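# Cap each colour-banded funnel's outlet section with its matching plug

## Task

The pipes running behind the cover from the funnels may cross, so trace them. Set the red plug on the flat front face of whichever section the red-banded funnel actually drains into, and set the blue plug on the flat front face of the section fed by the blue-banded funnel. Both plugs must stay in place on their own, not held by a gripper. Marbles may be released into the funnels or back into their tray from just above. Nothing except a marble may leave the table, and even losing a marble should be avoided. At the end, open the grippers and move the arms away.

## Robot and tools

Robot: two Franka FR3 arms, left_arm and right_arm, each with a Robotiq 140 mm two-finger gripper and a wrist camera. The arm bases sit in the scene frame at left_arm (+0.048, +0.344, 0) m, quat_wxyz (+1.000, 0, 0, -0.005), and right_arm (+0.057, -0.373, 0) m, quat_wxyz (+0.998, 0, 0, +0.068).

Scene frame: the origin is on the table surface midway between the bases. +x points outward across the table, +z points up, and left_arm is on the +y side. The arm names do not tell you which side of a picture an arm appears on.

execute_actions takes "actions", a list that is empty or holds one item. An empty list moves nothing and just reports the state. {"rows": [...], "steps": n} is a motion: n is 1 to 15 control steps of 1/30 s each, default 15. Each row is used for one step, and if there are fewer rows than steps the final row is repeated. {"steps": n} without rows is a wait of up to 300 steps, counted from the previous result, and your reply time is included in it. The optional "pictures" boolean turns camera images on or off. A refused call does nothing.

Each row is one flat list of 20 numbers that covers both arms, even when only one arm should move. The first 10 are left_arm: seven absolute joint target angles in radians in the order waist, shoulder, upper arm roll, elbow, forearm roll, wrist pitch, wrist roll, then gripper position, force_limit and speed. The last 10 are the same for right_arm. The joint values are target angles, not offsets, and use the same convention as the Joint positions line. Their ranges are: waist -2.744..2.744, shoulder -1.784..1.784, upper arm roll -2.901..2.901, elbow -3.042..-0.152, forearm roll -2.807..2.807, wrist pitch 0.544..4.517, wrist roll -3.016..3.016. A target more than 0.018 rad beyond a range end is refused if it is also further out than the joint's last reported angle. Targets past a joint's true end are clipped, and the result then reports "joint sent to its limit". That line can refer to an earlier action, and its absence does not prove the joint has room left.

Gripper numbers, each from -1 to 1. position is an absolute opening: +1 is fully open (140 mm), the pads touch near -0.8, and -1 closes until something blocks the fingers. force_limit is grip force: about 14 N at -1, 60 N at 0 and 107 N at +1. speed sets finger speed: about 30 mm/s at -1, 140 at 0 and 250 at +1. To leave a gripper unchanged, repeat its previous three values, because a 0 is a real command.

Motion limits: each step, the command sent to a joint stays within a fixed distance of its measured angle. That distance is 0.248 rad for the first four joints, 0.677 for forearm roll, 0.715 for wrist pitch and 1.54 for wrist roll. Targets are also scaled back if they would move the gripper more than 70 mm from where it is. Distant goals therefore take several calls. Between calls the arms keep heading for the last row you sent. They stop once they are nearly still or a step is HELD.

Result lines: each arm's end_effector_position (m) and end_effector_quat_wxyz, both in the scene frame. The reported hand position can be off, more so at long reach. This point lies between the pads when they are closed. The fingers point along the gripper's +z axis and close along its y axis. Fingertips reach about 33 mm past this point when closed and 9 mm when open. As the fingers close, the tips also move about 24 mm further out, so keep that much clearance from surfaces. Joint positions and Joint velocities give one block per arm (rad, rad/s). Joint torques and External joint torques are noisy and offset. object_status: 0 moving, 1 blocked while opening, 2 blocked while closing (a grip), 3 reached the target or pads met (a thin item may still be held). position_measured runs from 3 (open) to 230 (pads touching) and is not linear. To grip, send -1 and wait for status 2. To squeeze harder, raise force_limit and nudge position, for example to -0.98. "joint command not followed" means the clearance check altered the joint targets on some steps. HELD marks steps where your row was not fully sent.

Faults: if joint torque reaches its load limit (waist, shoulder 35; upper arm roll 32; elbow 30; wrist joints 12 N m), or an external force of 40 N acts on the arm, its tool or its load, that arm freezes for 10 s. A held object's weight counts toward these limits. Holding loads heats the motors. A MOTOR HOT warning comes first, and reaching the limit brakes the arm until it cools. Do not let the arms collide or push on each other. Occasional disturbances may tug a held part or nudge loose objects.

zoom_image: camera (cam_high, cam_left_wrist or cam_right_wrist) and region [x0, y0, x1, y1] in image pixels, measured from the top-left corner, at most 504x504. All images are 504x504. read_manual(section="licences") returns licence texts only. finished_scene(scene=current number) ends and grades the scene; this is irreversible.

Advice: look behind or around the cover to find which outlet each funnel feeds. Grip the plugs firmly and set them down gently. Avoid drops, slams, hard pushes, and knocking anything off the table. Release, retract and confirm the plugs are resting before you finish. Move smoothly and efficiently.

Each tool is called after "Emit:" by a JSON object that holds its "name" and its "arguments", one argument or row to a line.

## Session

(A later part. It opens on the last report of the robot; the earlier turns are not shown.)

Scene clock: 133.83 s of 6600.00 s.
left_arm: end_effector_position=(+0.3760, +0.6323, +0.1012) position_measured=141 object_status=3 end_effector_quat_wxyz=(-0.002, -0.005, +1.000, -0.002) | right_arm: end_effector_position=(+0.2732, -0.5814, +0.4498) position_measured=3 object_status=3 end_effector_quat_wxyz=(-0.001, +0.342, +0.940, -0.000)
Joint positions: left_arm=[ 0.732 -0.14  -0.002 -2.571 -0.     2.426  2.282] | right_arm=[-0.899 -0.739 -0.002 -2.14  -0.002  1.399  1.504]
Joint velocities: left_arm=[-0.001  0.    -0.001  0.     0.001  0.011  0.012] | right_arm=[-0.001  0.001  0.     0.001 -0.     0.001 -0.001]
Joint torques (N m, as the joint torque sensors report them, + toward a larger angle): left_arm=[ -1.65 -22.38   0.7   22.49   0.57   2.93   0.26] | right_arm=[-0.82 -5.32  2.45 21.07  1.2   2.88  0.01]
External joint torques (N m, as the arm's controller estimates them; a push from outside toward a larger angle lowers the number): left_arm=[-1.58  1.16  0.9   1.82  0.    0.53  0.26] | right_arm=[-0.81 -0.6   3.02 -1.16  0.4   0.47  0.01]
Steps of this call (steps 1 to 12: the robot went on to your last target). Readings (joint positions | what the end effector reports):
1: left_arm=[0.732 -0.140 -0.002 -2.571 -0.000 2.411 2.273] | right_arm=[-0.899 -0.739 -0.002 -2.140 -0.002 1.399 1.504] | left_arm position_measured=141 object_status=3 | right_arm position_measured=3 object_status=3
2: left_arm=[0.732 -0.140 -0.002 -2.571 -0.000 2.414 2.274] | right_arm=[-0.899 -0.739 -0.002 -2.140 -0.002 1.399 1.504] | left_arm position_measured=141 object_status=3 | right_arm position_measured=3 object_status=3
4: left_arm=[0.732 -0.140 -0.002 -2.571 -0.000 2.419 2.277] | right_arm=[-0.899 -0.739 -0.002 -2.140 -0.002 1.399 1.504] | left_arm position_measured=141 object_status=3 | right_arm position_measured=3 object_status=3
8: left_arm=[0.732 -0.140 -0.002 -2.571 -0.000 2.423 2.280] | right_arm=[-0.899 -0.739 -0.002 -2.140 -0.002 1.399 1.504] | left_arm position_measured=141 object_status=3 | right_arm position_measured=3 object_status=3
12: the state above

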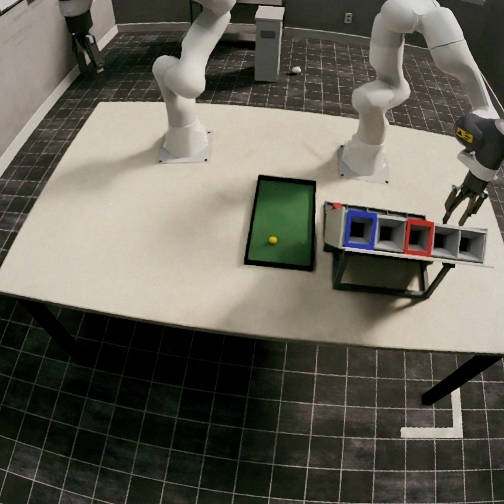

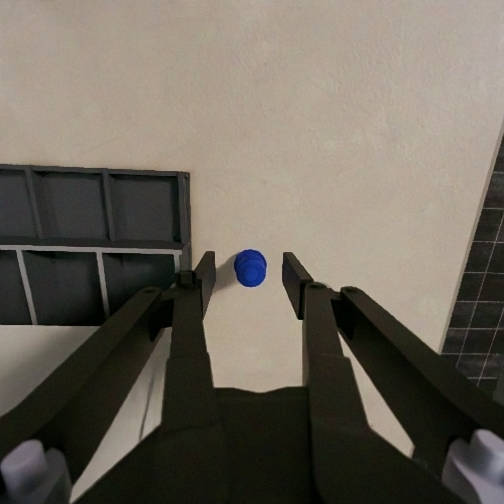

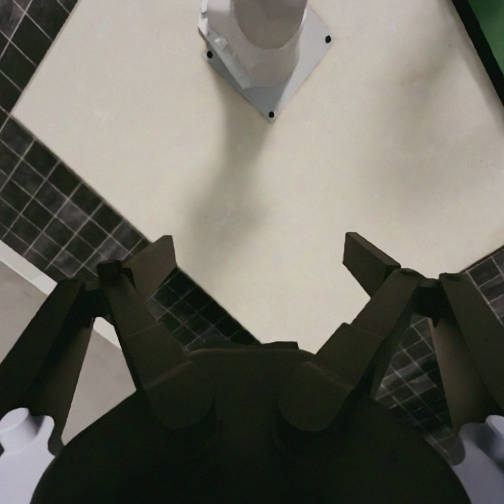

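Emit:
{"name": "execute_actions", "arguments": {
  "actions": [
    {"rows":[[0.715,-0.11,0,-2.55,0,2.45,2.28,-0.1,-0.5,-0.4,-0.9,-0.74,0,-2.14,0,1.40,1.5,1,0,0]],"steps":6}
  ],
  "pictures": false
}}

Emit:
{"name": "execute_actions", "arguments": {
  "actions": [
    {"rows":[[0.715,-0.04,0,-2.563,0,2.535,2.28,-0.1,-0.5,-0.4,-0.9,-0.74,0,-2.14,0,1.40,1.5,1,0,0]],"steps":7}
  ],
  "pictures": false
}}

Emit:
{"name": "execute_actions", "arguments": {
  "actions": [
    {"rows":[[0.715,0.02,0,-2.574,0,2.596,2.28,-0.1,-0.5,-0.4,-0.9,-0.74,0,-2.14,0,1.40,1.5,1,0,0]],"steps":15}
  ],
  "pictures": false
}}

Emit:
{"name": "execute_actions", "arguments": {
  "actions": [
    {"rows":[[0.715,0.02,0,-2.574,0,2.596,2.28,-1,-0.5,-0.4,-0.9,-0.74,0,-2.14,0,1.40,1.5,1,0,0]],"steps":15}
  ]
}}

Scene clock: 138.37 s of 6600.00 s.
left_arm: end_effector_position=(+0.3863, +0.6340, +0.0982) position_measured=141 object_status=3 end_effector_quat_wxyz=(+0.001, +0.003, +1.000, +0.001) | right_arm: end_effector_position=(+0.2732, -0.5814, +0.4498) position_measured=3 object_status=3 end_effector_quat_wxyz=(-0.001, +0.342, +0.940, -0.000)
Joint positions: left_arm=[ 0.718 -0.114  0.    -2.553 -0.     2.441  2.285] | right_arm=[-0.899 -0.739 -0.002 -2.14  -0.002  1.399  1.504]
Joint velocities: left_arm=[-0.017  0.034  0.001  0.019  0.001  0.035 -0.004] | right_arm=[ 0.001 -0.     0.    -0.001 -0.001 -0.    -0.   ]
Joint torques (N m, as the joint torque sensors report them, + toward a larger angle): left_arm=[ -1.22 -23.95  -0.25  23.28   0.53   2.77  -0.03] | right_arm=[-1.27 -5.68  1.72 21.42  1.22  2.75 -0.06]
External joint torques (N m, as the arm's controller estimates them; a push from outside toward a larger angle lowers the number): left_arm=[-1.49  1.23 -0.49  2.46 -0.01  0.32 -0.03] | right_arm=[-1.32 -0.97  2.22 -0.76  0.41  0.34 -0.06]
Steps of this call (steps 1 to 30: the robot went on to your last target; steps 31 to 90: nothing new was sent; then 1.33 s passed at rest; steps 91 to 96: all 6 steps of this action). Readings (joint positions | what the end effector reports):
91: left_arm=[0.729 -0.135 -0.000 -2.566 -0.000 2.430 2.286] | right_arm=[-0.899 -0.739 -0.002 -2.140 -0.002 1.399 1.504] | left_arm position_measured=141 object_status=3 | right_arm position_measured=3 object_status=3
92: left_arm=[0.725 -0.127 0.000 -2.560 -0.000 2.434 2.286] | right_arm=[-0.899 -0.739 -0.002 -2.140 -0.002 1.399 1.504] | left_arm position_measured=141 object_status=3 | right_arm position_measured=3 object_status=3
94: left_arm=[0.720 -0.118 0.000 -2.555 -0.000 2.438 2.285] | right_arm=[-0.899 -0.739 -0.002 -2.140 -0.002 1.399 1.504] | left_arm position_measured=141 object_status=3 | right_arm position_measured=3 object_status=3
96: the state above

Scene clock: 138.60 s of 6600.00 s.
left_arm: end_effector_position=(+0.3843, +0.6317, +0.0676) position_measured=141 object_status=3 end_effector_quat_wxyz=(-0.005, +0.003, +1.000, -0.005) | right_arm: end_effector_position=(+0.2732, -0.5814, +0.4498) position_measured=3 object_status=3 end_effector_quat_wxyz=(-0.001, +0.342, +0.940, -0.000)
Joint positions: left_arm=[ 0.717 -0.042  0.    -2.564 -0.     2.508  2.284] | right_arm=[-0.899 -0.739 -0.002 -2.14  -0.002  1.399  1.504]
Joint velocities: left_arm=[-0.     0.046  0.    -0.007 -0.001  0.131 -0.   ] | right_arm=[-0.    -0.001 -0.     0.    -0.     0.     0.001]
Joint torques (N m, as the joint torque sensors report them, + toward a larger angle): left_arm=[ -1.76 -26.28  -0.62  22.77   0.55   3.27  -0.04] | right_arm=[-0.69 -5.15  1.28 21.31  1.23  2.82 -0.05]
External joint torques (N m, as the arm's controller estimates them; a push from outside toward a larger angle lowers the number): left_arm=[-1.77  2.09 -0.6   1.62  0.04  0.6  -0.04] | right_arm=[-0.66 -0.3   1.89 -1.    0.43  0.4  -0.05]
Steps of this call (steps 1 to 7: all 7 steps of this action). Readings (joint positions | what the end effector reports):
1: left_arm=[0.718 -0.103 0.000 -2.552 -0.000 2.458 2.285] | right_arm=[-0.899 -0.739 -0.002 -2.140 -0.002 1.399 1.504] | left_arm position_measured=141 object_status=3 | right_arm position_measured=3 object_status=3
2: left_arm=[0.718 -0.085 0.000 -2.552 -0.000 2.473 2.285] | right_arm=[-0.899 -0.739 -0.002 -2.140 -0.002 1.399 1.504] | left_arm position_measured=141 object_status=3 | right_arm position_measured=3 object_status=3
4: left_arm=[0.717 -0.057 0.000 -2.559 -0.000 2.492 2.285] | right_arm=[-0.899 -0.739 -0.002 -2.140 -0.002 1.399 1.504] | left_arm position_measured=141 object_status=3 | right_arm position_measured=3 object_status=3
7: the state above

Scene clock: 139.10 s of 6600.00 s.
left_arm: end_effector_position=(+0.3863, +0.6335, +0.0437) position_measured=141 object_status=3 end_effector_quat_wxyz=(-0.002, +0.003, +1.000, -0.002) | right_arm: end_effector_position=(+0.2732, -0.5814, +0.4498) position_measured=3 object_status=3 end_effector_quat_wxyz=(-0.001, +0.342, +0.940, -0.000)
Joint positions: left_arm=[ 0.717  0.019  0.    -2.575 -0.     2.589  2.284] | right_arm=[-0.899 -0.739 -0.002 -2.14  -0.002  1.399  1.504]
Joint velocities: left_arm=[-0.001 -0.     0.002  0.     0.001  0.027  0.001] | right_arm=[-0.001  0.001  0.001 -0.003 -0.    -0.001 -0.002]
Joint torques (N m, as the joint torque sensors report them, + toward a larger angle): left_arm=[ -1.88 -25.32   0.23  19.75   0.41   2.75  -0.07] | right_arm=[-0.73 -5.11  2.17 21.21  1.21  2.91 -0.08]
External joint torques (N m, as the arm's controller estimates them; a push from outside toward a larger angle lowers the number): left_arm=[-1.88  1.51  0.21  1.36 -0.04  0.36 -0.07] | right_arm=[-0.76 -0.51  2.69 -0.88  0.4   0.52 -0.08]
Steps of this call (steps 1 to 15: all 15 steps of this action). Readings (joint positions | what the end effector reports):
1: left_arm=[0.717 -0.032 0.000 -2.564 -0.000 2.524 2.284] | right_arm=[-0.899 -0.739 -0.002 -2.140 -0.002 1.399 1.504] | left_arm position_measured=141 object_status=3 | right_arm position_measured=3 object_status=3
2: left_arm=[0.717 -0.017 0.000 -2.564 -0.000 2.538 2.284] | right_arm=[-0.899 -0.739 -0.002 -2.140 -0.002 1.399 1.504] | left_arm position_measured=141 object_status=3 | right_arm position_measured=3 object_status=3
4: left_arm=[0.717 0.006 0.000 -2.571 -0.000 2.555 2.284] | right_arm=[-0.899 -0.739 -0.002 -2.140 -0.002 1.399 1.504] | left_arm position_measured=141 object_status=3 | right_arm position_measured=3 object_status=3
8: left_arm=[0.717 0.019 0.000 -2.575 -0.000 2.575 2.284] | right_arm=[-0.899 -0.739 -0.002 -2.140 -0.002 1.399 1.504] | left_arm position_measured=141 object_status=3 | right_arm position_measured=3 object_status=3
15: the state above

Scene clock: 139.60 s of 6600.00 s.
left_arm: end_effector_position=(+0.3874, +0.6343, +0.0441) position_measured=189 object_status=0 end_effector_quat_wxyz=(-0.000, +0.003, +1.000, -0.000) | right_arm: end_effector_position=(+0.2732, -0.5814, +0.4498) position_measured=3 object_status=3 end_effector_quat_wxyz=(-0.001, +0.342, +0.940, -0.000)
Joint positions: left_arm=[ 0.717  0.019  0.    -2.575 -0.     2.593  2.284] | right_arm=[-0.899 -0.739 -0.002 -2.14  -0.002  1.399  1.504]
Joint velocities: left_arm=[-0.001 -0.001 -0.001 -0.     0.    -0.001 -0.001] | right_arm=[ 0.001  0.002  0.    -0.    -0.    -0.001  0.   ]
Joint torques (N m, as the joint torque sensors report them, + toward a larger angle): left_arm=[ -1.35 -25.46  -0.77  20.11   0.45   2.89  -0.04] | right_arm=[-0.37 -4.72  2.25 21.29  1.32  2.82 -0.07]
External joint torques (N m, as the arm's controller estimates them; a push from outside toward a larger angle lowers the number): left_arm=[-1.34  1.4  -0.78  1.69  0.    0.49 -0.04] | right_arm=[-0.41  0.04  2.79 -0.93  0.51  0.42 -0.07]
Steps of this call (steps 1 to 15: all 15 steps of this action). Readings (joint positions | what the end effector reports):
1: left_arm=[0.717 0.019 0.000 -2.575 -0.000 2.590 2.284] | right_arm=[-0.899 -0.739 -0.002 -2.140 -0.002 1.399 1.504] | left_arm position_measured=141 object_status=0 | right_arm position_measured=3 object_status=3
2: left_arm=[0.717 0.019 0.000 -2.575 -0.000 2.590 2.284] | right_arm=[-0.899 -0.739 -0.002 -2.140 -0.002 1.399 1.504] | left_arm position_measured=146 object_status=0 | right_arm position_measured=3 object_status=3
4: left_arm=[0.717 0.019 0.000 -2.575 -0.000 2.591 2.284] | right_arm=[-0.899 -0.739 -0.002 -2.140 -0.002 1.399 1.504] | left_arm position_measured=156 object_status=0 | right_arm position_measured=3 object_status=3
8: left_arm=[0.717 0.019 0.000 -2.575 -0.000 2.592 2.284] | right_arm=[-0.899 -0.739 -0.002 -2.140 -0.002 1.399 1.504] | left_arm position_measured=177 object_status=0 | right_arm position_measured=3 object_status=3
15: the state above

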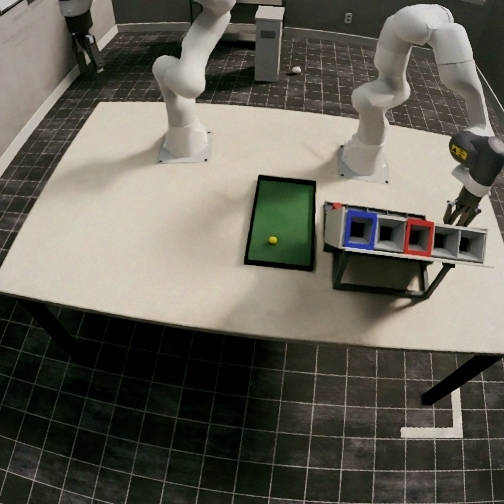

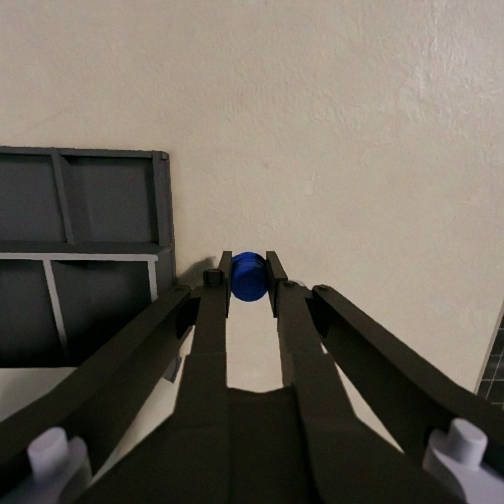

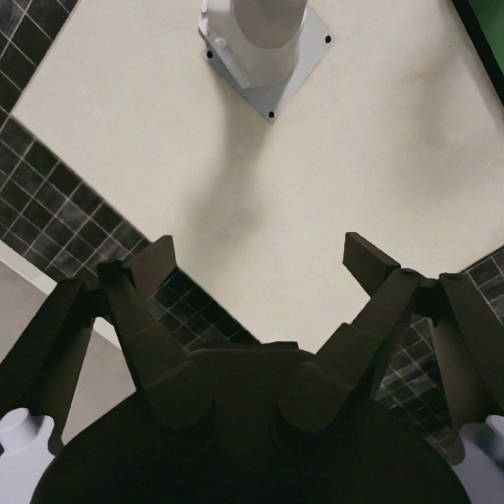

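Emit:
{"name": "execute_actions", "arguments": {
  "actions": [
    {"rows":[[0.74,-0.14,0,-2.57,0,2.43,2.28,-1,-0.5,-0.4,-0.9,-0.74,0,-2.14,0,1.40,1.5,1,0,0]],"steps":10}
  ],
  "pictures": false
}}

Emit:
{"name": "execute_actions", "arguments": {
  "actions": [
    {"rows":[[0.8,-0.473,0,-2.602,0,2.129,2.2,-1,-0.5,-0.4,-0.9,-0.74,0,-2.14,0,1.40,1.5,1,0,0]],"steps":10}
  ],
  "pictures": false
}}

Emit:
{"name": "execute_actions", "arguments": {
  "actions": [
    {"rows":[[0.8,-0.765,0,-2.902,0,2.097,2.0,-1,-0.5,-0.4,-0.9,-0.74,0,-2.14,0,1.40,1.5,1,0,0]],"steps":10}
  ],
  "pictures": false
}}

Emit:
{"name": "execute_actions", "arguments": {
  "actions": [
    {"rows":[[-0.152,-0.765,0,-2.902,0,2.097,1.409,-1,-0.5,-0.4,-0.9,-0.74,0,-2.14,0,1.40,1.5,1,0,0]],"steps":15}
  ],
  "pictures": false
}}

Emit:
{"name": "execute_actions", "arguments": {
  "actions": [
    {"rows":[[-0.152,-0.66,0,-2.965,0,2.28,1.409,-1,-0.5,-0.4,-0.9,-0.74,0,-2.14,0,1.40,1.5,1,0,0]],"steps":15}
  ],
  "pictures": false
}}

Emit:
{"name": "execute_actions", "arguments": {
  "actions": [
    {"rows":[[-0.152,-0.59,0,-3.0,0,2.385,1.409,-1,-0.5,-0.4,-0.9,-0.74,0,-2.14,0,1.40,1.5,1,0,0]],"steps":15}
  ]
}}

Scene clock: 146.60 s of 6600.00 s.
left_arm: end_effector_position=(+0.3831, +0.6426, +0.1057) position_measured=189 object_status=2 end_effector_quat_wxyz=(+0.011, -0.007, +1.000, +0.010) | right_arm: end_effector_position=(+0.2732, -0.5814, +0.4498) position_measured=3 object_status=3 end_effector_quat_wxyz=(-0.001, +0.342, +0.940, -0.000)
Joint positions: left_arm=[ 0.738 -0.14  -0.    -2.567 -0.     2.457  2.284] | right_arm=[-0.899 -0.739 -0.002 -2.14  -0.002  1.399  1.504]
Joint velocities: left_arm=[ 0.001 -0.002 -0.    -0.035  0.    -0.149 -0.   ] | right_arm=[ 0.     0.001  0.001  0.002  0.    -0.    -0.   ]
Joint torques (N m, as the joint torque sensors report them, + toward a larger angle): left_arm=[  2.18 -23.5   -0.18  22.19   0.62   2.12  -0.12] | right_arm=[-0.18 -5.65  2.56 20.4   1.12  2.78 -0.04]
External joint torques (N m, as the arm's controller estimates them; a push from outside toward a larger angle lowers the number): left_arm=[ 2.21  0.28 -0.01  1.05  0.05 -0.46 -0.12] | right_arm=[-0.23 -0.89  3.06 -1.85  0.31  0.36 -0.04]
Steps of this call (steps 1 to 15: the robot went on to your last target; steps 16 to 90: nothing new was sent; then 3.67 s passed at rest; steps 91 to 100: all 10 steps of this action). Readings (joint positions | what the end effector reports):
91: left_arm=[0.721 -0.004 -0.002 -2.580 -0.000 2.563 2.284] | right_arm=[-0.899 -0.739 -0.002 -2.140 -0.002 1.399 1.504] | left_arm position_measured=189 object_status=2 | right_arm position_measured=3 object_status=3
92: left_arm=[0.726 -0.044 -0.002 -2.583 -0.000 2.537 2.284] | right_arm=[-0.899 -0.739 -0.002 -2.140 -0.002 1.399 1.504] | left_arm position_measured=189 object_status=2 | right_arm position_measured=3 object_status=3
94: left_arm=[0.734 -0.104 -0.001 -2.573 -0.000 2.504 2.284] | right_arm=[-0.899 -0.739 -0.002 -2.140 -0.002 1.399 1.504] | left_arm position_measured=189 object_status=2 | right_arm position_measured=3 object_status=3
98: left_arm=[0.737 -0.140 -0.000 -2.565 -0.000 2.468 2.284] | right_arm=[-0.899 -0.739 -0.002 -2.140 -0.002 1.399 1.504] | left_arm position_measured=189 object_status=2 | right_arm position_measured=3 object_status=3
100: the state above

Scene clock: 146.93 s of 6600.00 s.
left_arm: end_effector_position=(+0.3365, +0.6341, +0.2095) position_measured=189 object_status=2 end_effector_quat_wxyz=(+0.025, -0.063, +0.997, +0.022) | right_arm: end_effector_position=(+0.2732, -0.5814, +0.4498) position_measured=3 object_status=3 end_effector_quat_wxyz=(-0.001, +0.342, +0.940, -0.000)
Joint positions: left_arm=[ 0.797 -0.472  0.001 -2.593 -0.     2.188  2.233] | right_arm=[-0.899 -0.739 -0.002 -2.14  -0.002  1.399  1.504]
Joint velocities: left_arm=[ 0.011 -0.035 -0.001 -0.061  0.    -0.331 -0.098] | right_arm=[-0.001 -0.    -0.    -0.001 -0.001 -0.    -0.001]
Joint torques (N m, as the joint torque sensors report them, + toward a larger angle): left_arm=[  1.09 -14.29  -1.3   23.59   0.71   1.93  -0.18] | right_arm=[-0.1  -5.08  1.93 21.76  1.26  2.83 -0.03]
External joint torques (N m, as the arm's controller estimates them; a push from outside toward a larger angle lowers the number): left_arm=[ 1.25 -2.27 -0.65  1.42 -0.01 -0.48 -0.19] | right_arm=[-0.03 -0.3   2.63 -0.48  0.47  0.42 -0.03]
Steps of this call (steps 1 to 10: all 10 steps of this action). Readings (joint positions | what the end effector reports):
1: left_arm=[0.746 -0.167 -0.004 -2.578 -0.000 2.418 2.279] | right_arm=[-0.899 -0.739 -0.002 -2.140 -0.002 1.399 1.504] | left_arm position_measured=189 object_status=2 | right_arm position_measured=3 object_status=3
2: left_arm=[0.758 -0.217 -0.004 -2.592 -0.000 2.376 2.273] | right_arm=[-0.899 -0.739 -0.002 -2.140 -0.002 1.399 1.504] | left_arm position_measured=189 object_status=2 | right_arm position_measured=3 object_status=3
4: left_arm=[0.778 -0.335 -0.002 -2.601 -0.000 2.302 2.261] | right_arm=[-0.899 -0.739 -0.002 -2.140 -0.002 1.399 1.504] | left_arm position_measured=189 object_status=2 | right_arm position_measured=3 object_status=3
8: left_arm=[0.796 -0.463 0.001 -2.591 -0.000 2.214 2.241] | right_arm=[-0.899 -0.739 -0.002 -2.140 -0.002 1.399 1.504] | left_arm position_measured=189 object_status=2 | right_arm position_measured=3 object_status=3
10: the state above

Scene clock: 147.27 s of 6600.00 s.
left_arm: end_effector_position=(+0.2528, +0.5503, +0.1615) position_measured=189 object_status=2 end_effector_quat_wxyz=(-0.011, -0.133, +0.991, -0.008) | right_arm: end_effector_position=(+0.2732, -0.5814, +0.4498) position_measured=3 object_status=3 end_effector_quat_wxyz=(-0.001, +0.342, +0.940, -0.000)
Joint positions: left_arm=[ 0.798 -0.755  0.001 -2.895 -0.     2.113  2.092] | right_arm=[-0.899 -0.739 -0.002 -2.14  -0.002  1.399  1.504]
Joint velocities: left_arm=[-0.    -0.097 -0.    -0.109 -0.    -0.091 -0.292] | right_arm=[-0.001  0.     0.001  0.001 -0.     0.001  0.   ]
Joint torques (N m, as the joint torque sensors report them, + toward a larger angle): left_arm=[ 1.61 -6.38 -1.   25.98  0.6   2.35 -0.01] | right_arm=[-0.24 -4.68  1.6  21.55  1.35  2.82 -0.13]
External joint torques (N m, as the arm's controller estimates them; a push from outside toward a larger angle lowers the number): left_arm=[ 1.65 -1.38 -0.26  1.24 -0.17 -0.28 -0.02] | right_arm=[-0.22  0.09  2.19 -0.7   0.55  0.4  -0.13]
Steps of this call (steps 1 to 10: all 10 steps of this action). Readings (joint positions | what the end effector reports):
1: left_arm=[0.797 -0.505 0.001 -2.630 -0.000 2.183 2.219] | right_arm=[-0.899 -0.739 -0.002 -2.140 -0.002 1.399 1.504] | left_arm position_measured=189 object_status=2 | right_arm position_measured=3 object_status=3
2: left_arm=[0.797 -0.556 0.001 -2.683 -0.000 2.173 2.205] | right_arm=[-0.899 -0.739 -0.002 -2.140 -0.002 1.399 1.504] | left_arm position_measured=189 object_status=2 | right_arm position_measured=3 object_status=3
4: left_arm=[0.797 -0.651 0.001 -2.779 -0.000 2.154 2.174] | right_arm=[-0.899 -0.739 -0.002 -2.140 -0.002 1.399 1.504] | left_arm position_measured=189 object_status=2 | right_arm position_measured=3 object_status=3
8: left_arm=[0.798 -0.745 0.001 -2.883 -0.000 2.121 2.114] | right_arm=[-0.899 -0.739 -0.002 -2.140 -0.002 1.399 1.504] | left_arm position_measured=189 object_status=2 | right_arm position_measured=3 object_status=3
10: the state above

Scene clock: 147.77 s of 6600.00 s.
left_arm: end_effector_position=(+0.3311, +0.3040, +0.1605) position_measured=189 object_status=2 end_effector_quat_wxyz=(-0.018, +0.061, +0.998, +0.004) | right_arm: end_effector_position=(+0.2732, -0.5814, +0.4498) position_measured=3 object_status=3 end_effector_quat_wxyz=(-0.001, +0.342, +0.940, -0.000)
Joint positions: left_arm=[-0.13  -0.763 -0.005 -2.9    0.001  2.102  1.549] | right_arm=[-0.899 -0.739 -0.002 -2.14  -0.002  1.399  1.504]
Joint velocities: left_arm=[-0.286  0.     0.008 -0.011 -0.001 -0.014 -0.453] | right_arm=[ 0.001 -0.    -0.001  0.001 -0.001 -0.     0.   ]
Joint torques (N m, as the joint torque sensors report them, + toward a larger angle): left_arm=[ 1.81 -5.54  1.22 24.23  0.33  1.97 -0.12] | right_arm=[-0.81 -4.43  2.78 20.83  1.23  2.87 -0.01]
External joint torques (N m, as the arm's controller estimates them; a push from outside toward a larger angle lowers the number): left_arm=[-0.5  -0.29  0.33  0.85 -0.44 -0.37 -0.13] | right_arm=[-0.78  0.45  3.42 -1.47  0.43  0.45 -0.01]
Steps of this call (steps 1 to 15: all 15 steps of this action). Readings (joint positions | what the end effector reports):
1: left_arm=[0.741 -0.758 0.012 -2.898 0.001 2.110 2.028] | right_arm=[-0.899 -0.739 -0.002 -2.140 -0.002 1.399 1.504] | left_arm position_measured=189 object_status=2 | right_arm position_measured=3 object_status=3
2: left_arm=[0.665 -0.759 0.010 -2.899 0.001 2.109 1.966] | right_arm=[-0.899 -0.739 -0.002 -2.140 -0.002 1.399 1.504] | left_arm position_measured=189 object_status=2 | right_arm position_measured=3 object_status=3
4: left_arm=[0.511 -0.761 0.005 -2.899 0.001 2.107 1.861] | right_arm=[-0.899 -0.739 -0.002 -2.140 -0.002 1.399 1.504] | left_arm position_measured=189 object_status=2 | right_arm position_measured=3 object_status=3
8: left_arm=[0.201 -0.762 0.001 -2.899 0.001 2.105 1.705] | right_arm=[-0.899 -0.739 -0.002 -2.140 -0.002 1.399 1.504] | left_arm position_measured=189 object_status=2 | right_arm position_measured=3 object_status=3
15: the state above

Scene clock: 148.27 s of 6600.00 s.
left_arm: end_effector_position=(+0.3321, +0.2983, +0.1161) position_measured=189 object_status=2 end_effector_quat_wxyz=(-0.017, +0.015, +1.000, +0.004) | right_arm: end_effector_position=(+0.2732, -0.5814, +0.4498) position_measured=3 object_status=3 end_effector_quat_wxyz=(-0.001, +0.342, +0.940, -0.000)
Joint positions: left_arm=[-0.15  -0.662 -0.002 -2.965  0.001  2.268  1.439] | right_arm=[-0.899 -0.739 -0.002 -2.14  -0.002  1.399  1.504]
Joint velocities: left_arm=[-0.001  0.    -0.001  0.001  0.001  0.057 -0.087] | right_arm=[ 0.001 -0.002 -0.002 -0.    -0.     0.     0.   ]
Joint torques (N m, as the joint torque sensors report them, + toward a larger angle): left_arm=[-1.29 -5.11  0.04 24.28  0.22  2.77 -0.11] | right_arm=[-1.01 -4.63  1.85 21.28  1.25  2.95 -0.04]
External joint torques (N m, as the arm's controller estimates them; a push from outside toward a larger angle lowers the number): left_arm=[-1.27  1.75  0.62  2.37 -0.39  0.46 -0.11] | right_arm=[-0.98  0.26  2.52 -1.02  0.45  0.53 -0.04]
Steps of this call (steps 1 to 15: all 15 steps of this action). Readings (joint positions | what the end effector reports):
1: left_arm=[-0.137 -0.747 -0.004 -2.908 0.001 2.134 1.535] | right_arm=[-0.899 -0.739 -0.002 -2.140 -0.002 1.399 1.504] | left_arm position_measured=189 object_status=2 | right_arm position_measured=3 object_status=3
2: left_arm=[-0.142 -0.720 -0.004 -2.923 0.001 2.162 1.523] | right_arm=[-0.899 -0.739 -0.002 -2.140 -0.002 1.399 1.504] | left_arm position_measured=189 object_status=2 | right_arm position_measured=3 object_status=3
4: left_arm=[-0.147 -0.681 -0.003 -2.951 0.001 2.198 1.501] | right_arm=[-0.899 -0.739 -0.002 -2.140 -0.002 1.399 1.504] | left_arm position_measured=189 object_status=2 | right_arm position_measured=3 object_status=3
8: left_arm=[-0.149 -0.662 -0.002 -2.965 0.001 2.239 1.470] | right_arm=[-0.899 -0.739 -0.002 -2.140 -0.002 1.399 1.504] | left_arm position_measured=189 object_status=2 | right_arm position_measured=3 object_status=3
15: the state above

Scene clock: 148.77 s of 6600.00 s.
left_arm: end_effector_position=(+0.3324, +0.2982, +0.0902) position_measured=189 object_status=2 end_effector_quat_wxyz=(-0.015, +0.005, +1.000, +0.003) | right_arm: end_effector_position=(+0.2732, -0.5814, +0.4498) position_measured=3 object_status=3 end_effector_quat_wxyz=(-0.001, +0.342, +0.940, -0.000)
Joint positions: left_arm=[-0.15  -0.592 -0.002 -3.     0.001  2.376  1.418] | right_arm=[-0.899 -0.739 -0.002 -2.14  -0.002  1.399  1.504]
Joint velocities: left_arm=[-0.001  0.    -0.001 -0.001 -0.001  0.037 -0.017] | right_arm=[-0.001  0.     0.    -0.001  0.002 -0.     0.001]
Joint torques (N m, as the joint torque sensors report them, + toward a larger angle): left_arm=[-2.22 -6.75 -0.12 22.54  0.23  2.62 -0.18] | right_arm=[-0.51 -5.61  1.63 21.1   1.28  2.78 -0.11]
External joint torques (N m, as the arm's controller estimates them; a push from outside toward a larger angle lowers the number): left_arm=[-2.17  1.25  0.42  1.78 -0.32  0.31 -0.18] | right_arm=[-0.48 -0.9   2.25 -1.1   0.47  0.37 -0.11]
Steps of this call (steps 1 to 15: all 15 steps of this action). Readings (joint positions | what the end effector reports):
1: left_arm=[-0.150 -0.650 -0.002 -2.969 0.001 2.289 1.437] | right_arm=[-0.899 -0.739 -0.002 -2.140 -0.002 1.399 1.504] | left_arm position_measured=189 object_status=2 | right_arm position_measured=3 object_status=3
2: left_arm=[-0.150 -0.631 -0.002 -2.977 0.001 2.307 1.434] | right_arm=[-0.899 -0.739 -0.002 -2.140 -0.002 1.399 1.504] | left_arm position_measured=189 object_status=2 | right_arm position_measured=3 object_status=3
4: left_arm=[-0.150 -0.606 -0.002 -2.992 0.001 2.330 1.430] | right_arm=[-0.899 -0.739 -0.002 -2.140 -0.002 1.399 1.504] | left_arm position_measured=189 object_status=2 | right_arm position_measured=3 object_status=3
8: left_arm=[-0.150 -0.593 -0.002 -3.000 0.001 2.357 1.424] | right_arm=[-0.899 -0.739 -0.002 -2.140 -0.002 1.399 1.504] | left_arm position_measured=189 object_status=2 | right_arm position_measured=3 object_status=3
15: the state above

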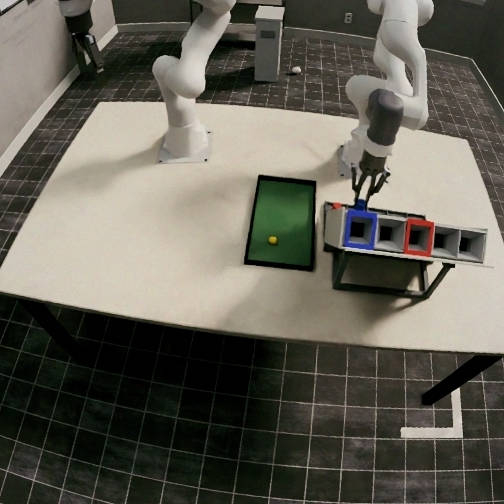

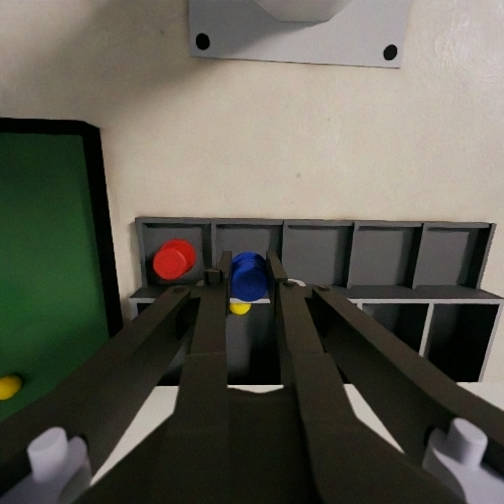

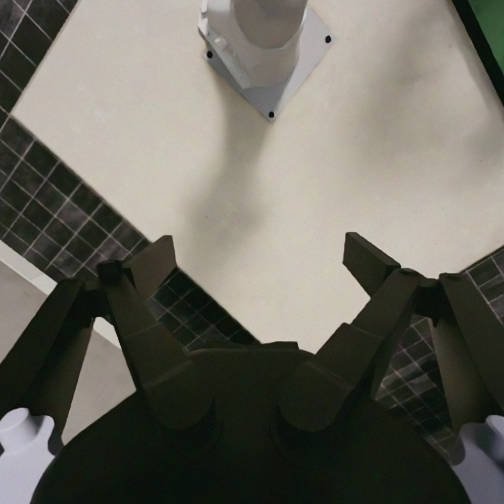

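Emit:
{"name": "execute_actions", "arguments": {
  "actions": [
    {"rows":[[-0.152,-0.544,0,-3.02,0,2.438,1.409,-1,-0.5,-0.4,-0.9,-0.74,0,-2.14,0,1.40,1.5,1,0,0]],"steps":7}
  ],
  "pictures": false
}}

Emit:
{"name": "execute_actions", "arguments": {
  "actions": [
    {"rows":[[-0.152,-0.481,0,-3.033,0,2.514,1.409,-1,-0.5,-0.4,-0.9,-0.74,0,-2.14,0,1.40,1.5,1,0,0]],"steps":8}
  ],
  "pictures": false
}}

Emit:
{"name": "execute_actions", "arguments": {
  "actions": [
    {"rows":[[-0.152,-0.458,0,-3.033,0,2.537,1.409,-1,-0.5,-0.4,-0.9,-0.74,0,-2.14,0,1.40,1.5,1,0,0]],"steps":15}
  ],
  "pictures": false
}}

Emit:
{"name": "execute_actions", "arguments": {
  "actions": [
    {"rows":[[-0.152,-0.458,0,-3.033,0,2.537,1.409,-0.25,-0.5,-0.6,-0.9,-0.74,0,-2.14,0,1.40,1.5,1,0,0]],"steps":15}
  ],
  "pictures": false
}}

Emit:
{"name": "execute_actions", "arguments": {
  "actions": [
    {"rows":[[-0.152,-0.59,0,-3.0,0,2.37,1.409,-0.25,-0.5,-0.6,-0.9,-0.74,0,-2.14,0,1.40,1.5,1,0,0]],"steps":10}
  ],
  "pictures": false
}}

Emit:
{"name": "execute_actions", "arguments": {
  "actions": [
    {"rows":[[-0.152,-0.765,0,-2.902,0,2.097,1.409,-0.25,-0.5,-0.6,-0.9,-0.74,0,-2.14,0,1.40,1.5,1,0,0]],"steps":10}
  ],
  "pictures": false
}}

Emit:
{"name": "execute_actions", "arguments": {
  "actions": [
    {"rows":[[-0.152,-0.95,0,-2.7,0,1.75,1.409,-0.25,-0.5,-0.6,-0.9,-0.74,0,-2.14,0,1.40,1.5,1,0,0]],"steps":15}
  ]
}}

Scene clock: 157.10 s of 6600.00 s.
left_arm: end_effector_position=(+0.3245, +0.2995, +0.0731) position_measured=189 object_status=2 end_effector_quat_wxyz=(-0.025, +0.002, +1.000, +0.005) | right_arm: end_effector_position=(+0.2732, -0.5814, +0.4498) position_measured=3 object_status=3 end_effector_quat_wxyz=(-0.001, +0.342, +0.940, -0.000)
Joint positions: left_arm=[-0.15  -0.547 -0.002 -3.02   0.001  2.421  1.413] | right_arm=[-0.899 -0.739 -0.002 -2.14  -0.002  1.399  1.504]
Joint velocities: left_arm=[ 0.001  0.025  0.    -0.008  0.     0.079 -0.002] | right_arm=[-0.001 -0.001 -0.001 -0.    -0.002  0.001  0.002]
Joint torques (N m, as the joint torque sensors report them, + toward a larger angle): left_arm=[-1.39 -7.8   0.22 22.38  0.04  2.89 -0.05] | right_arm=[-0.35 -5.27  2.38 21.17  1.19  2.85 -0.1 ]
External joint torques (N m, as the arm's controller estimates them; a push from outside toward a larger angle lowers the number): left_arm=[-1.42  1.79  0.66  1.61 -0.46  0.47 -0.05] | right_arm=[-0.3  -0.45  3.04 -1.08  0.4   0.44 -0.1 ]
Steps of this call (steps 1 to 15: the robot went on to your last target; steps 16 to 90: nothing new was sent; then 5.10 s passed at rest; steps 91 to 97: all 7 steps of this action). Readings (joint positions | what the end effector reports):
91: left_arm=[-0.150 -0.584 -0.002 -3.002 0.001 2.393 1.413] | right_arm=[-0.899 -0.739 -0.002 -2.140 -0.002 1.399 1.504] | left_arm position_measured=189 object_status=2 | right_arm position_measured=3 object_status=3
92: left_arm=[-0.150 -0.572 -0.002 -3.006 0.001 2.401 1.413] | right_arm=[-0.899 -0.739 -0.002 -2.140 -0.002 1.399 1.504] | left_arm position_measured=189 object_status=2 | right_arm position_measured=3 object_status=3
94: left_arm=[-0.150 -0.555 -0.002 -3.015 0.001 2.411 1.413] | right_arm=[-0.899 -0.739 -0.002 -2.140 -0.002 1.399 1.504] | left_arm position_measured=189 object_status=2 | right_arm position_measured=3 object_status=3
97: the state above

Scene clock: 157.37 s of 6600.00 s.
left_arm: end_effector_position=(+0.3227, +0.2997, +0.0556) position_measured=189 object_status=2 end_effector_quat_wxyz=(-0.028, +0.002, +1.000, +0.005) | right_arm: end_effector_position=(+0.2732, -0.5814, +0.4498) position_measured=3 object_status=3 end_effector_quat_wxyz=(-0.001, +0.342, +0.940, -0.000)
Joint positions: left_arm=[-0.15  -0.484 -0.001 -3.033  0.001  2.492  1.413] | right_arm=[-0.899 -0.739 -0.002 -2.14  -0.002  1.399  1.504]
Joint velocities: left_arm=[-0.002  0.016  0.001  0.001  0.001  0.117  0.001] | right_arm=[-0.    -0.001 -0.    -0.    -0.001 -0.    -0.001]
Joint torques (N m, as the joint torque sensors report them, + toward a larger angle): left_arm=[-0.95 -8.34  0.07 20.77  0.11  2.78 -0.01] | right_arm=[-0.54 -4.72  2.09 20.64  1.28  2.82 -0.13]
External joint torques (N m, as the arm's controller estimates them; a push from outside toward a larger angle lowers the number): left_arm=[-0.92  1.78  0.51  1.6  -0.35  0.51 -0.01] | right_arm=[-0.52  0.1   2.69 -1.63  0.48  0.41 -0.13]
Steps of this call (steps 1 to 8: all 8 steps of this action). Readings (joint positions | what the end effector reports):
1: left_arm=[-0.150 -0.535 -0.001 -3.020 0.001 2.437 1.413] | right_arm=[-0.899 -0.739 -0.002 -2.140 -0.002 1.399 1.504] | left_arm position_measured=189 object_status=2 | right_arm position_measured=3 object_status=3
2: left_arm=[-0.150 -0.518 -0.001 -3.022 0.001 2.451 1.413] | right_arm=[-0.899 -0.739 -0.002 -2.140 -0.002 1.399 1.504] | left_arm position_measured=189 object_status=2 | right_arm position_measured=3 object_status=3
4: left_arm=[-0.150 -0.495 -0.001 -3.030 0.001 2.470 1.413] | right_arm=[-0.899 -0.739 -0.002 -2.140 -0.002 1.399 1.504] | left_arm position_measured=189 object_status=2 | right_arm position_measured=3 object_status=3
8: the state above

Scene clock: 157.87 s of 6600.00 s.
left_arm: end_effector_position=(+0.3256, +0.2992, +0.0523) position_measured=189 object_status=2 end_effector_quat_wxyz=(-0.025, +0.002, +1.000, +0.005) | right_arm: end_effector_position=(+0.2732, -0.5814, +0.4498) position_measured=3 object_status=3 end_effector_quat_wxyz=(-0.001, +0.342, +0.940, -0.000)
Joint positions: left_arm=[-0.15  -0.465 -0.001 -3.032  0.001  2.516  1.412] | right_arm=[-0.899 -0.739 -0.002 -2.14  -0.002  1.399  1.504]
Joint velocities: left_arm=[ 0.001  0.001 -0.     0.    -0.001 -0.001 -0.001] | right_arm=[ 0.001 -0.     0.    -0.     0.001 -0.001  0.   ]
Joint torques (N m, as the joint torque sensors report them, + toward a larger angle): left_arm=[-1.48 -4.86  0.07 19.97  0.15  5.25 -0.07] | right_arm=[-0.91 -5.31  1.83 20.96  1.22  2.86 -0.02]
External joint torques (N m, as the arm's controller estimates them; a push from outside toward a larger angle lowers the number): left_arm=[-1.51  5.39  0.46  1.23 -0.29  2.96 -0.08] | right_arm=[-0.9  -0.54  2.43 -1.27  0.42  0.45 -0.02]
Steps of this call (steps 1 to 15: all 15 steps of this action). Readings (joint positions | what the end effector reports):
1: left_arm=[-0.150 -0.479 -0.001 -3.032 0.001 2.500 1.413] | right_arm=[-0.899 -0.739 -0.002 -2.140 -0.002 1.399 1.504] | left_arm position_measured=189 object_status=2 | right_arm position_measured=3 object_status=3
2: left_arm=[-0.150 -0.473 -0.001 -3.032 0.001 2.506 1.413] | right_arm=[-0.899 -0.739 -0.002 -2.140 -0.002 1.399 1.504] | left_arm position_measured=189 object_status=2 | right_arm position_measured=3 object_status=3
4: left_arm=[-0.150 -0.466 -0.001 -3.032 0.001 2.514 1.413] | right_arm=[-0.899 -0.739 -0.002 -2.140 -0.002 1.399 1.504] | left_arm position_measured=189 object_status=2 | right_arm position_measured=3 object_status=3
8: left_arm=[-0.150 -0.465 -0.001 -3.032 0.001 2.516 1.413] | right_arm=[-0.899 -0.739 -0.002 -2.140 -0.002 1.399 1.504] | left_arm position_measured=189 object_status=2 | right_arm position_measured=3 object_status=3
15: the state above

Scene clock: 158.37 s of 6600.00 s.
left_arm: end_effector_position=(+0.3297, +0.2986, +0.0522) position_measured=160 object_status=3 end_effector_quat_wxyz=(-0.019, +0.002, +1.000, +0.004) | right_arm: end_effector_position=(+0.2732, -0.5814, +0.4498) position_measured=3 object_status=3 end_effector_quat_wxyz=(-0.001, +0.342, +0.940, -0.000)
Joint positions: left_arm=[-0.15  -0.461 -0.001 -3.032  0.001  2.533  1.412] | right_arm=[-0.899 -0.739 -0.002 -2.14  -0.002  1.399  1.504]
Joint velocities: left_arm=[ 0.001 -0.001  0.    -0.     0.001  0.008  0.   ] | right_arm=[ 0.001  0.001  0.    -0.003 -0.    -0.     0.001]
Joint torques (N m, as the joint torque sensors report them, + toward a larger angle): left_arm=[-1.49 -8.02  0.8  20.02  0.11  2.57 -0.07] | right_arm=[-0.86 -4.66  2.2  21.58  1.14  2.83 -0.07]
External joint torques (N m, as the arm's controller estimates them; a push from outside toward a larger angle lowers the number): left_arm=[-1.51  2.32  1.18  1.34 -0.33  0.24 -0.08] | right_arm=[-0.9   0.02  2.74 -0.57  0.34  0.43 -0.07]
Steps of this call (steps 1 to 15: all 15 steps of this action). Readings (joint positions | what the end effector reports):
1: left_arm=[-0.150 -0.465 -0.001 -3.032 0.001 2.516 1.412] | right_arm=[-0.899 -0.739 -0.002 -2.140 -0.002 1.399 1.504] | left_arm position_measured=189 object_status=0 | right_arm position_measured=3 object_status=3
2: left_arm=[-0.150 -0.464 -0.001 -3.032 0.001 2.518 1.412] | right_arm=[-0.899 -0.739 -0.002 -2.140 -0.002 1.399 1.504] | left_arm position_measured=189 object_status=0 | right_arm position_measured=3 object_status=3
4: left_arm=[-0.150 -0.462 -0.001 -3.032 0.001 2.524 1.412] | right_arm=[-0.899 -0.739 -0.002 -2.140 -0.002 1.399 1.504] | left_arm position_measured=177 object_status=0 | right_arm position_measured=3 object_status=3
8: left_arm=[-0.150 -0.461 -0.001 -3.032 0.001 2.529 1.412] | right_arm=[-0.899 -0.739 -0.002 -2.140 -0.002 1.399 1.504] | left_arm position_measured=161 object_status=0 | right_arm position_measured=3 object_status=3
15: the state above

Scene clock: 158.70 s of 6600.00 s.
left_arm: end_effector_position=(+0.3381, +0.2973, +0.0907) position_measured=160 object_status=3 end_effector_quat_wxyz=(-0.008, +0.002, +1.000, +0.002) | right_arm: end_effector_position=(+0.2732, -0.5814, +0.4498) position_measured=3 object_status=3 end_effector_quat_wxyz=(-0.001, +0.342, +0.940, -0.000)
Joint positions: left_arm=[-0.15  -0.587 -0.001 -2.999  0.001  2.396  1.412] | right_arm=[-0.899 -0.739 -0.002 -2.14  -0.002  1.399  1.504]
Joint velocities: left_arm=[ 0.001 -0.005 -0.001  0.001  0.001 -0.142  0.   ] | right_arm=[ 0.001 -0.001  0.    -0.001  0.001 -0.    -0.   ]
Joint torques (N m, as the joint torque sensors report them, + toward a larger angle): left_arm=[-1.51 -9.8  -0.45 22.41  0.15  1.94 -0.04] | right_arm=[-0.63 -4.86  2.33 20.73  1.3   2.87 -0.03]
External joint torques (N m, as the arm's controller estimates them; a push from outside toward a larger angle lowers the number): left_arm=[-1.49 -1.53  0.08  1.35 -0.4  -0.51 -0.04] | right_arm=[-0.67 -0.09  2.86 -1.49  0.48  0.46 -0.03]
Steps of this call (steps 1 to 10: all 10 steps of this action). Readings (joint positions | what the end effector reports):
1: left_arm=[-0.150 -0.484 -0.001 -3.031 0.001 2.503 1.412] | right_arm=[-0.899 -0.739 -0.002 -2.140 -0.002 1.399 1.504] | left_arm position_measured=160 object_status=3 | right_arm position_measured=3 object_status=3
2: left_arm=[-0.150 -0.518 -0.001 -3.024 0.001 2.478 1.412] | right_arm=[-0.899 -0.739 -0.002 -2.140 -0.002 1.399 1.504] | left_arm position_measured=160 object_status=3 | right_arm position_measured=3 object_status=3
4: left_arm=[-0.150 -0.563 -0.001 -3.007 0.001 2.446 1.412] | right_arm=[-0.899 -0.739 -0.002 -2.140 -0.002 1.399 1.504] | left_arm position_measured=160 object_status=3 | right_arm position_measured=3 object_status=3
8: left_arm=[-0.150 -0.586 -0.001 -2.999 0.001 2.408 1.412] | right_arm=[-0.899 -0.739 -0.002 -2.140 -0.002 1.399 1.504] | left_arm position_measured=160 object_status=3 | right_arm position_measured=3 object_status=3
10: the state above

Scene clock: 159.03 s of 6600.00 s.
left_arm: end_effector_position=(+0.3431, +0.2966, +0.1638) position_measured=160 object_status=3 end_effector_quat_wxyz=(+0.003, +0.002, +1.000, +0.001) | right_arm: end_effector_position=(+0.2732, -0.5814, +0.4498) position_measured=3 object_status=3 end_effector_quat_wxyz=(-0.001, +0.342, +0.940, -0.000)
Joint positions: left_arm=[-0.15  -0.763 -0.001 -2.9    0.001  2.143  1.412] | right_arm=[-0.899 -0.739 -0.002 -2.14  -0.002  1.399  1.504]
Joint velocities: left_arm=[ 0.001 -0.     0.001 -0.01  -0.001 -0.264  0.001] | right_arm=[-0.001  0.     0.     0.     0.001  0.001 -0.001]
Joint torques (N m, as the joint torque sensors report them, + toward a larger angle): left_arm=[-1.7  -6.05  0.54 26.57  0.35  2.18  0.  ] | right_arm=[-0.74 -4.81  2.11 20.66  1.25  2.78 -0.06]
External joint torques (N m, as the arm's controller estimates them; a push from outside toward a larger angle lowers the number): left_arm=[-1.72 -0.86  1.16  3.   -0.33 -0.35  0.  ] | right_arm=[-0.77 -0.08  2.65 -1.56  0.44  0.37 -0.06]
Steps of this call (steps 1 to 10: all 10 steps of this action). Readings (joint positions | what the end effector reports):
1: left_arm=[-0.150 -0.617 -0.001 -2.987 0.001 2.340 1.412] | right_arm=[-0.899 -0.739 -0.002 -2.140 -0.002 1.399 1.504] | left_arm position_measured=160 object_status=3 | right_arm position_measured=3 object_status=3
2: left_arm=[-0.150 -0.663 -0.001 -2.964 0.001 2.294 1.412] | right_arm=[-0.899 -0.739 -0.002 -2.140 -0.002 1.399 1.504] | left_arm position_measured=160 object_status=3 | right_arm position_measured=3 object_status=3
4: left_arm=[-0.150 -0.728 -0.001 -2.921 0.001 2.235 1.412] | right_arm=[-0.899 -0.739 -0.002 -2.140 -0.002 1.399 1.504] | left_arm position_measured=160 object_status=3 | right_arm position_measured=3 object_status=3
8: left_arm=[-0.150 -0.762 -0.001 -2.900 0.001 2.164 1.412] | right_arm=[-0.899 -0.739 -0.002 -2.140 -0.002 1.399 1.504] | left_arm position_measured=160 object_status=3 | right_arm position_measured=3 object_status=3
10: the state above

Scene clock: 159.53 s of 6600.00 s.
left_arm: end_effector_position=(+0.3249, +0.2996, +0.2812) position_measured=160 object_status=3 end_effector_quat_wxyz=(+0.015, +0.001, +1.000, -0.001) | right_arm: end_effector_position=(+0.2732, -0.5814, +0.4498) position_measured=3 object_status=3 end_effector_quat_wxyz=(-0.001, +0.342, +0.940, -0.000)
Joint positions: left_arm=[-0.15  -0.95  -0.001 -2.699  0.001  1.778  1.412] | right_arm=[-0.899 -0.739 -0.002 -2.14  -0.002  1.399  1.504]
Joint velocities: left_arm=[-0.001  0.001 -0.    -0.001  0.001 -0.157 -0.001] | right_arm=[-0.001 -0.001 -0.001 -0.001  0.001  0.     0.   ]
Joint torques (N m, as the joint torque sensors report them, + toward a larger angle): left_arm=[-1.54 -0.42 -0.73 25.33  0.46  2.08 -0.01] | right_arm=[-0.63 -4.8   1.63 20.76  1.31  2.86 -0.07]
External joint torques (N m, as the arm's controller estimates them; a push from outside toward a larger angle lowers the number): left_arm=[-1.55  0.36  0.01  0.89 -0.36 -0.48 -0.01] | right_arm=[-0.61 -0.01  2.24 -1.48  0.5   0.45 -0.07]
Steps of this call (steps 1 to 15: all 15 steps of this action). Readings (joint positions | what the end effector reports):
1: left_arm=[-0.150 -0.778 -0.001 -2.883 0.001 2.097 1.412] | right_arm=[-0.899 -0.739 -0.002 -2.140 -0.002 1.399 1.504] | left_arm position_measured=160 object_status=3 | right_arm position_measured=3 object_status=3
2: left_arm=[-0.150 -0.808 -0.001 -2.851 0.001 2.055 1.412] | right_arm=[-0.899 -0.739 -0.002 -2.140 -0.002 1.399 1.504] | left_arm position_measured=160 object_status=3 | right_arm position_measured=3 object_status=3
4: left_arm=[-0.150 -0.875 -0.001 -2.776 0.001 1.969 1.412] | right_arm=[-0.899 -0.739 -0.002 -2.140 -0.002 1.399 1.504] | left_arm position_measured=160 object_status=3 | right_arm position_measured=3 object_status=3
8: left_arm=[-0.150 -0.947 -0.001 -2.702 0.001 1.856 1.412] | right_arm=[-0.899 -0.739 -0.002 -2.140 -0.002 1.399 1.504] | left_arm position_measured=160 object_status=3 | right_arm position_measured=3 object_status=3
15: the state above

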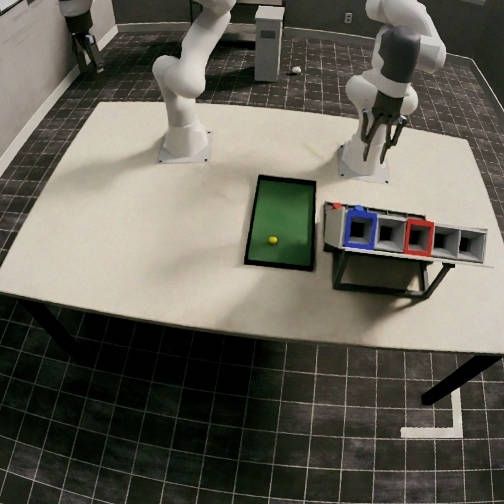

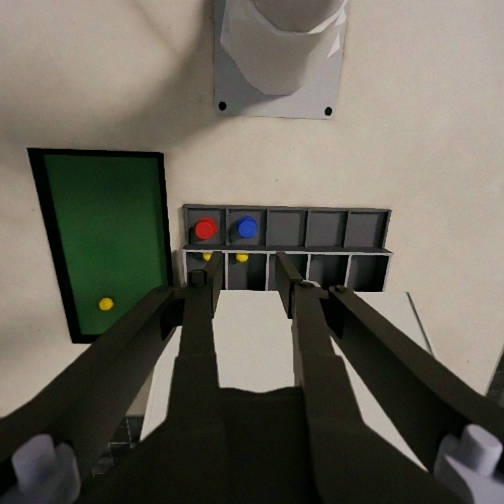

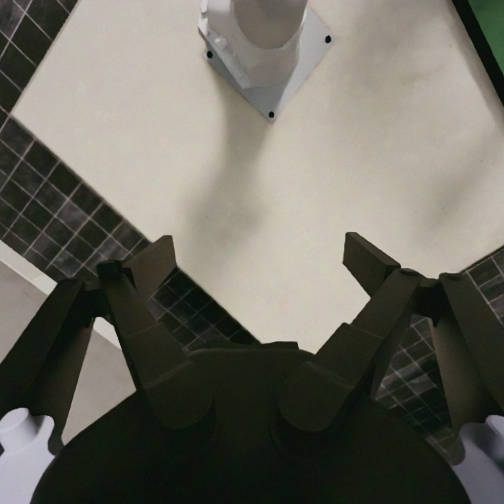

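Emit:
{"name": "finished_scene", "arguments": {
  "scene": 2
}}

The scene is finished: the task was done.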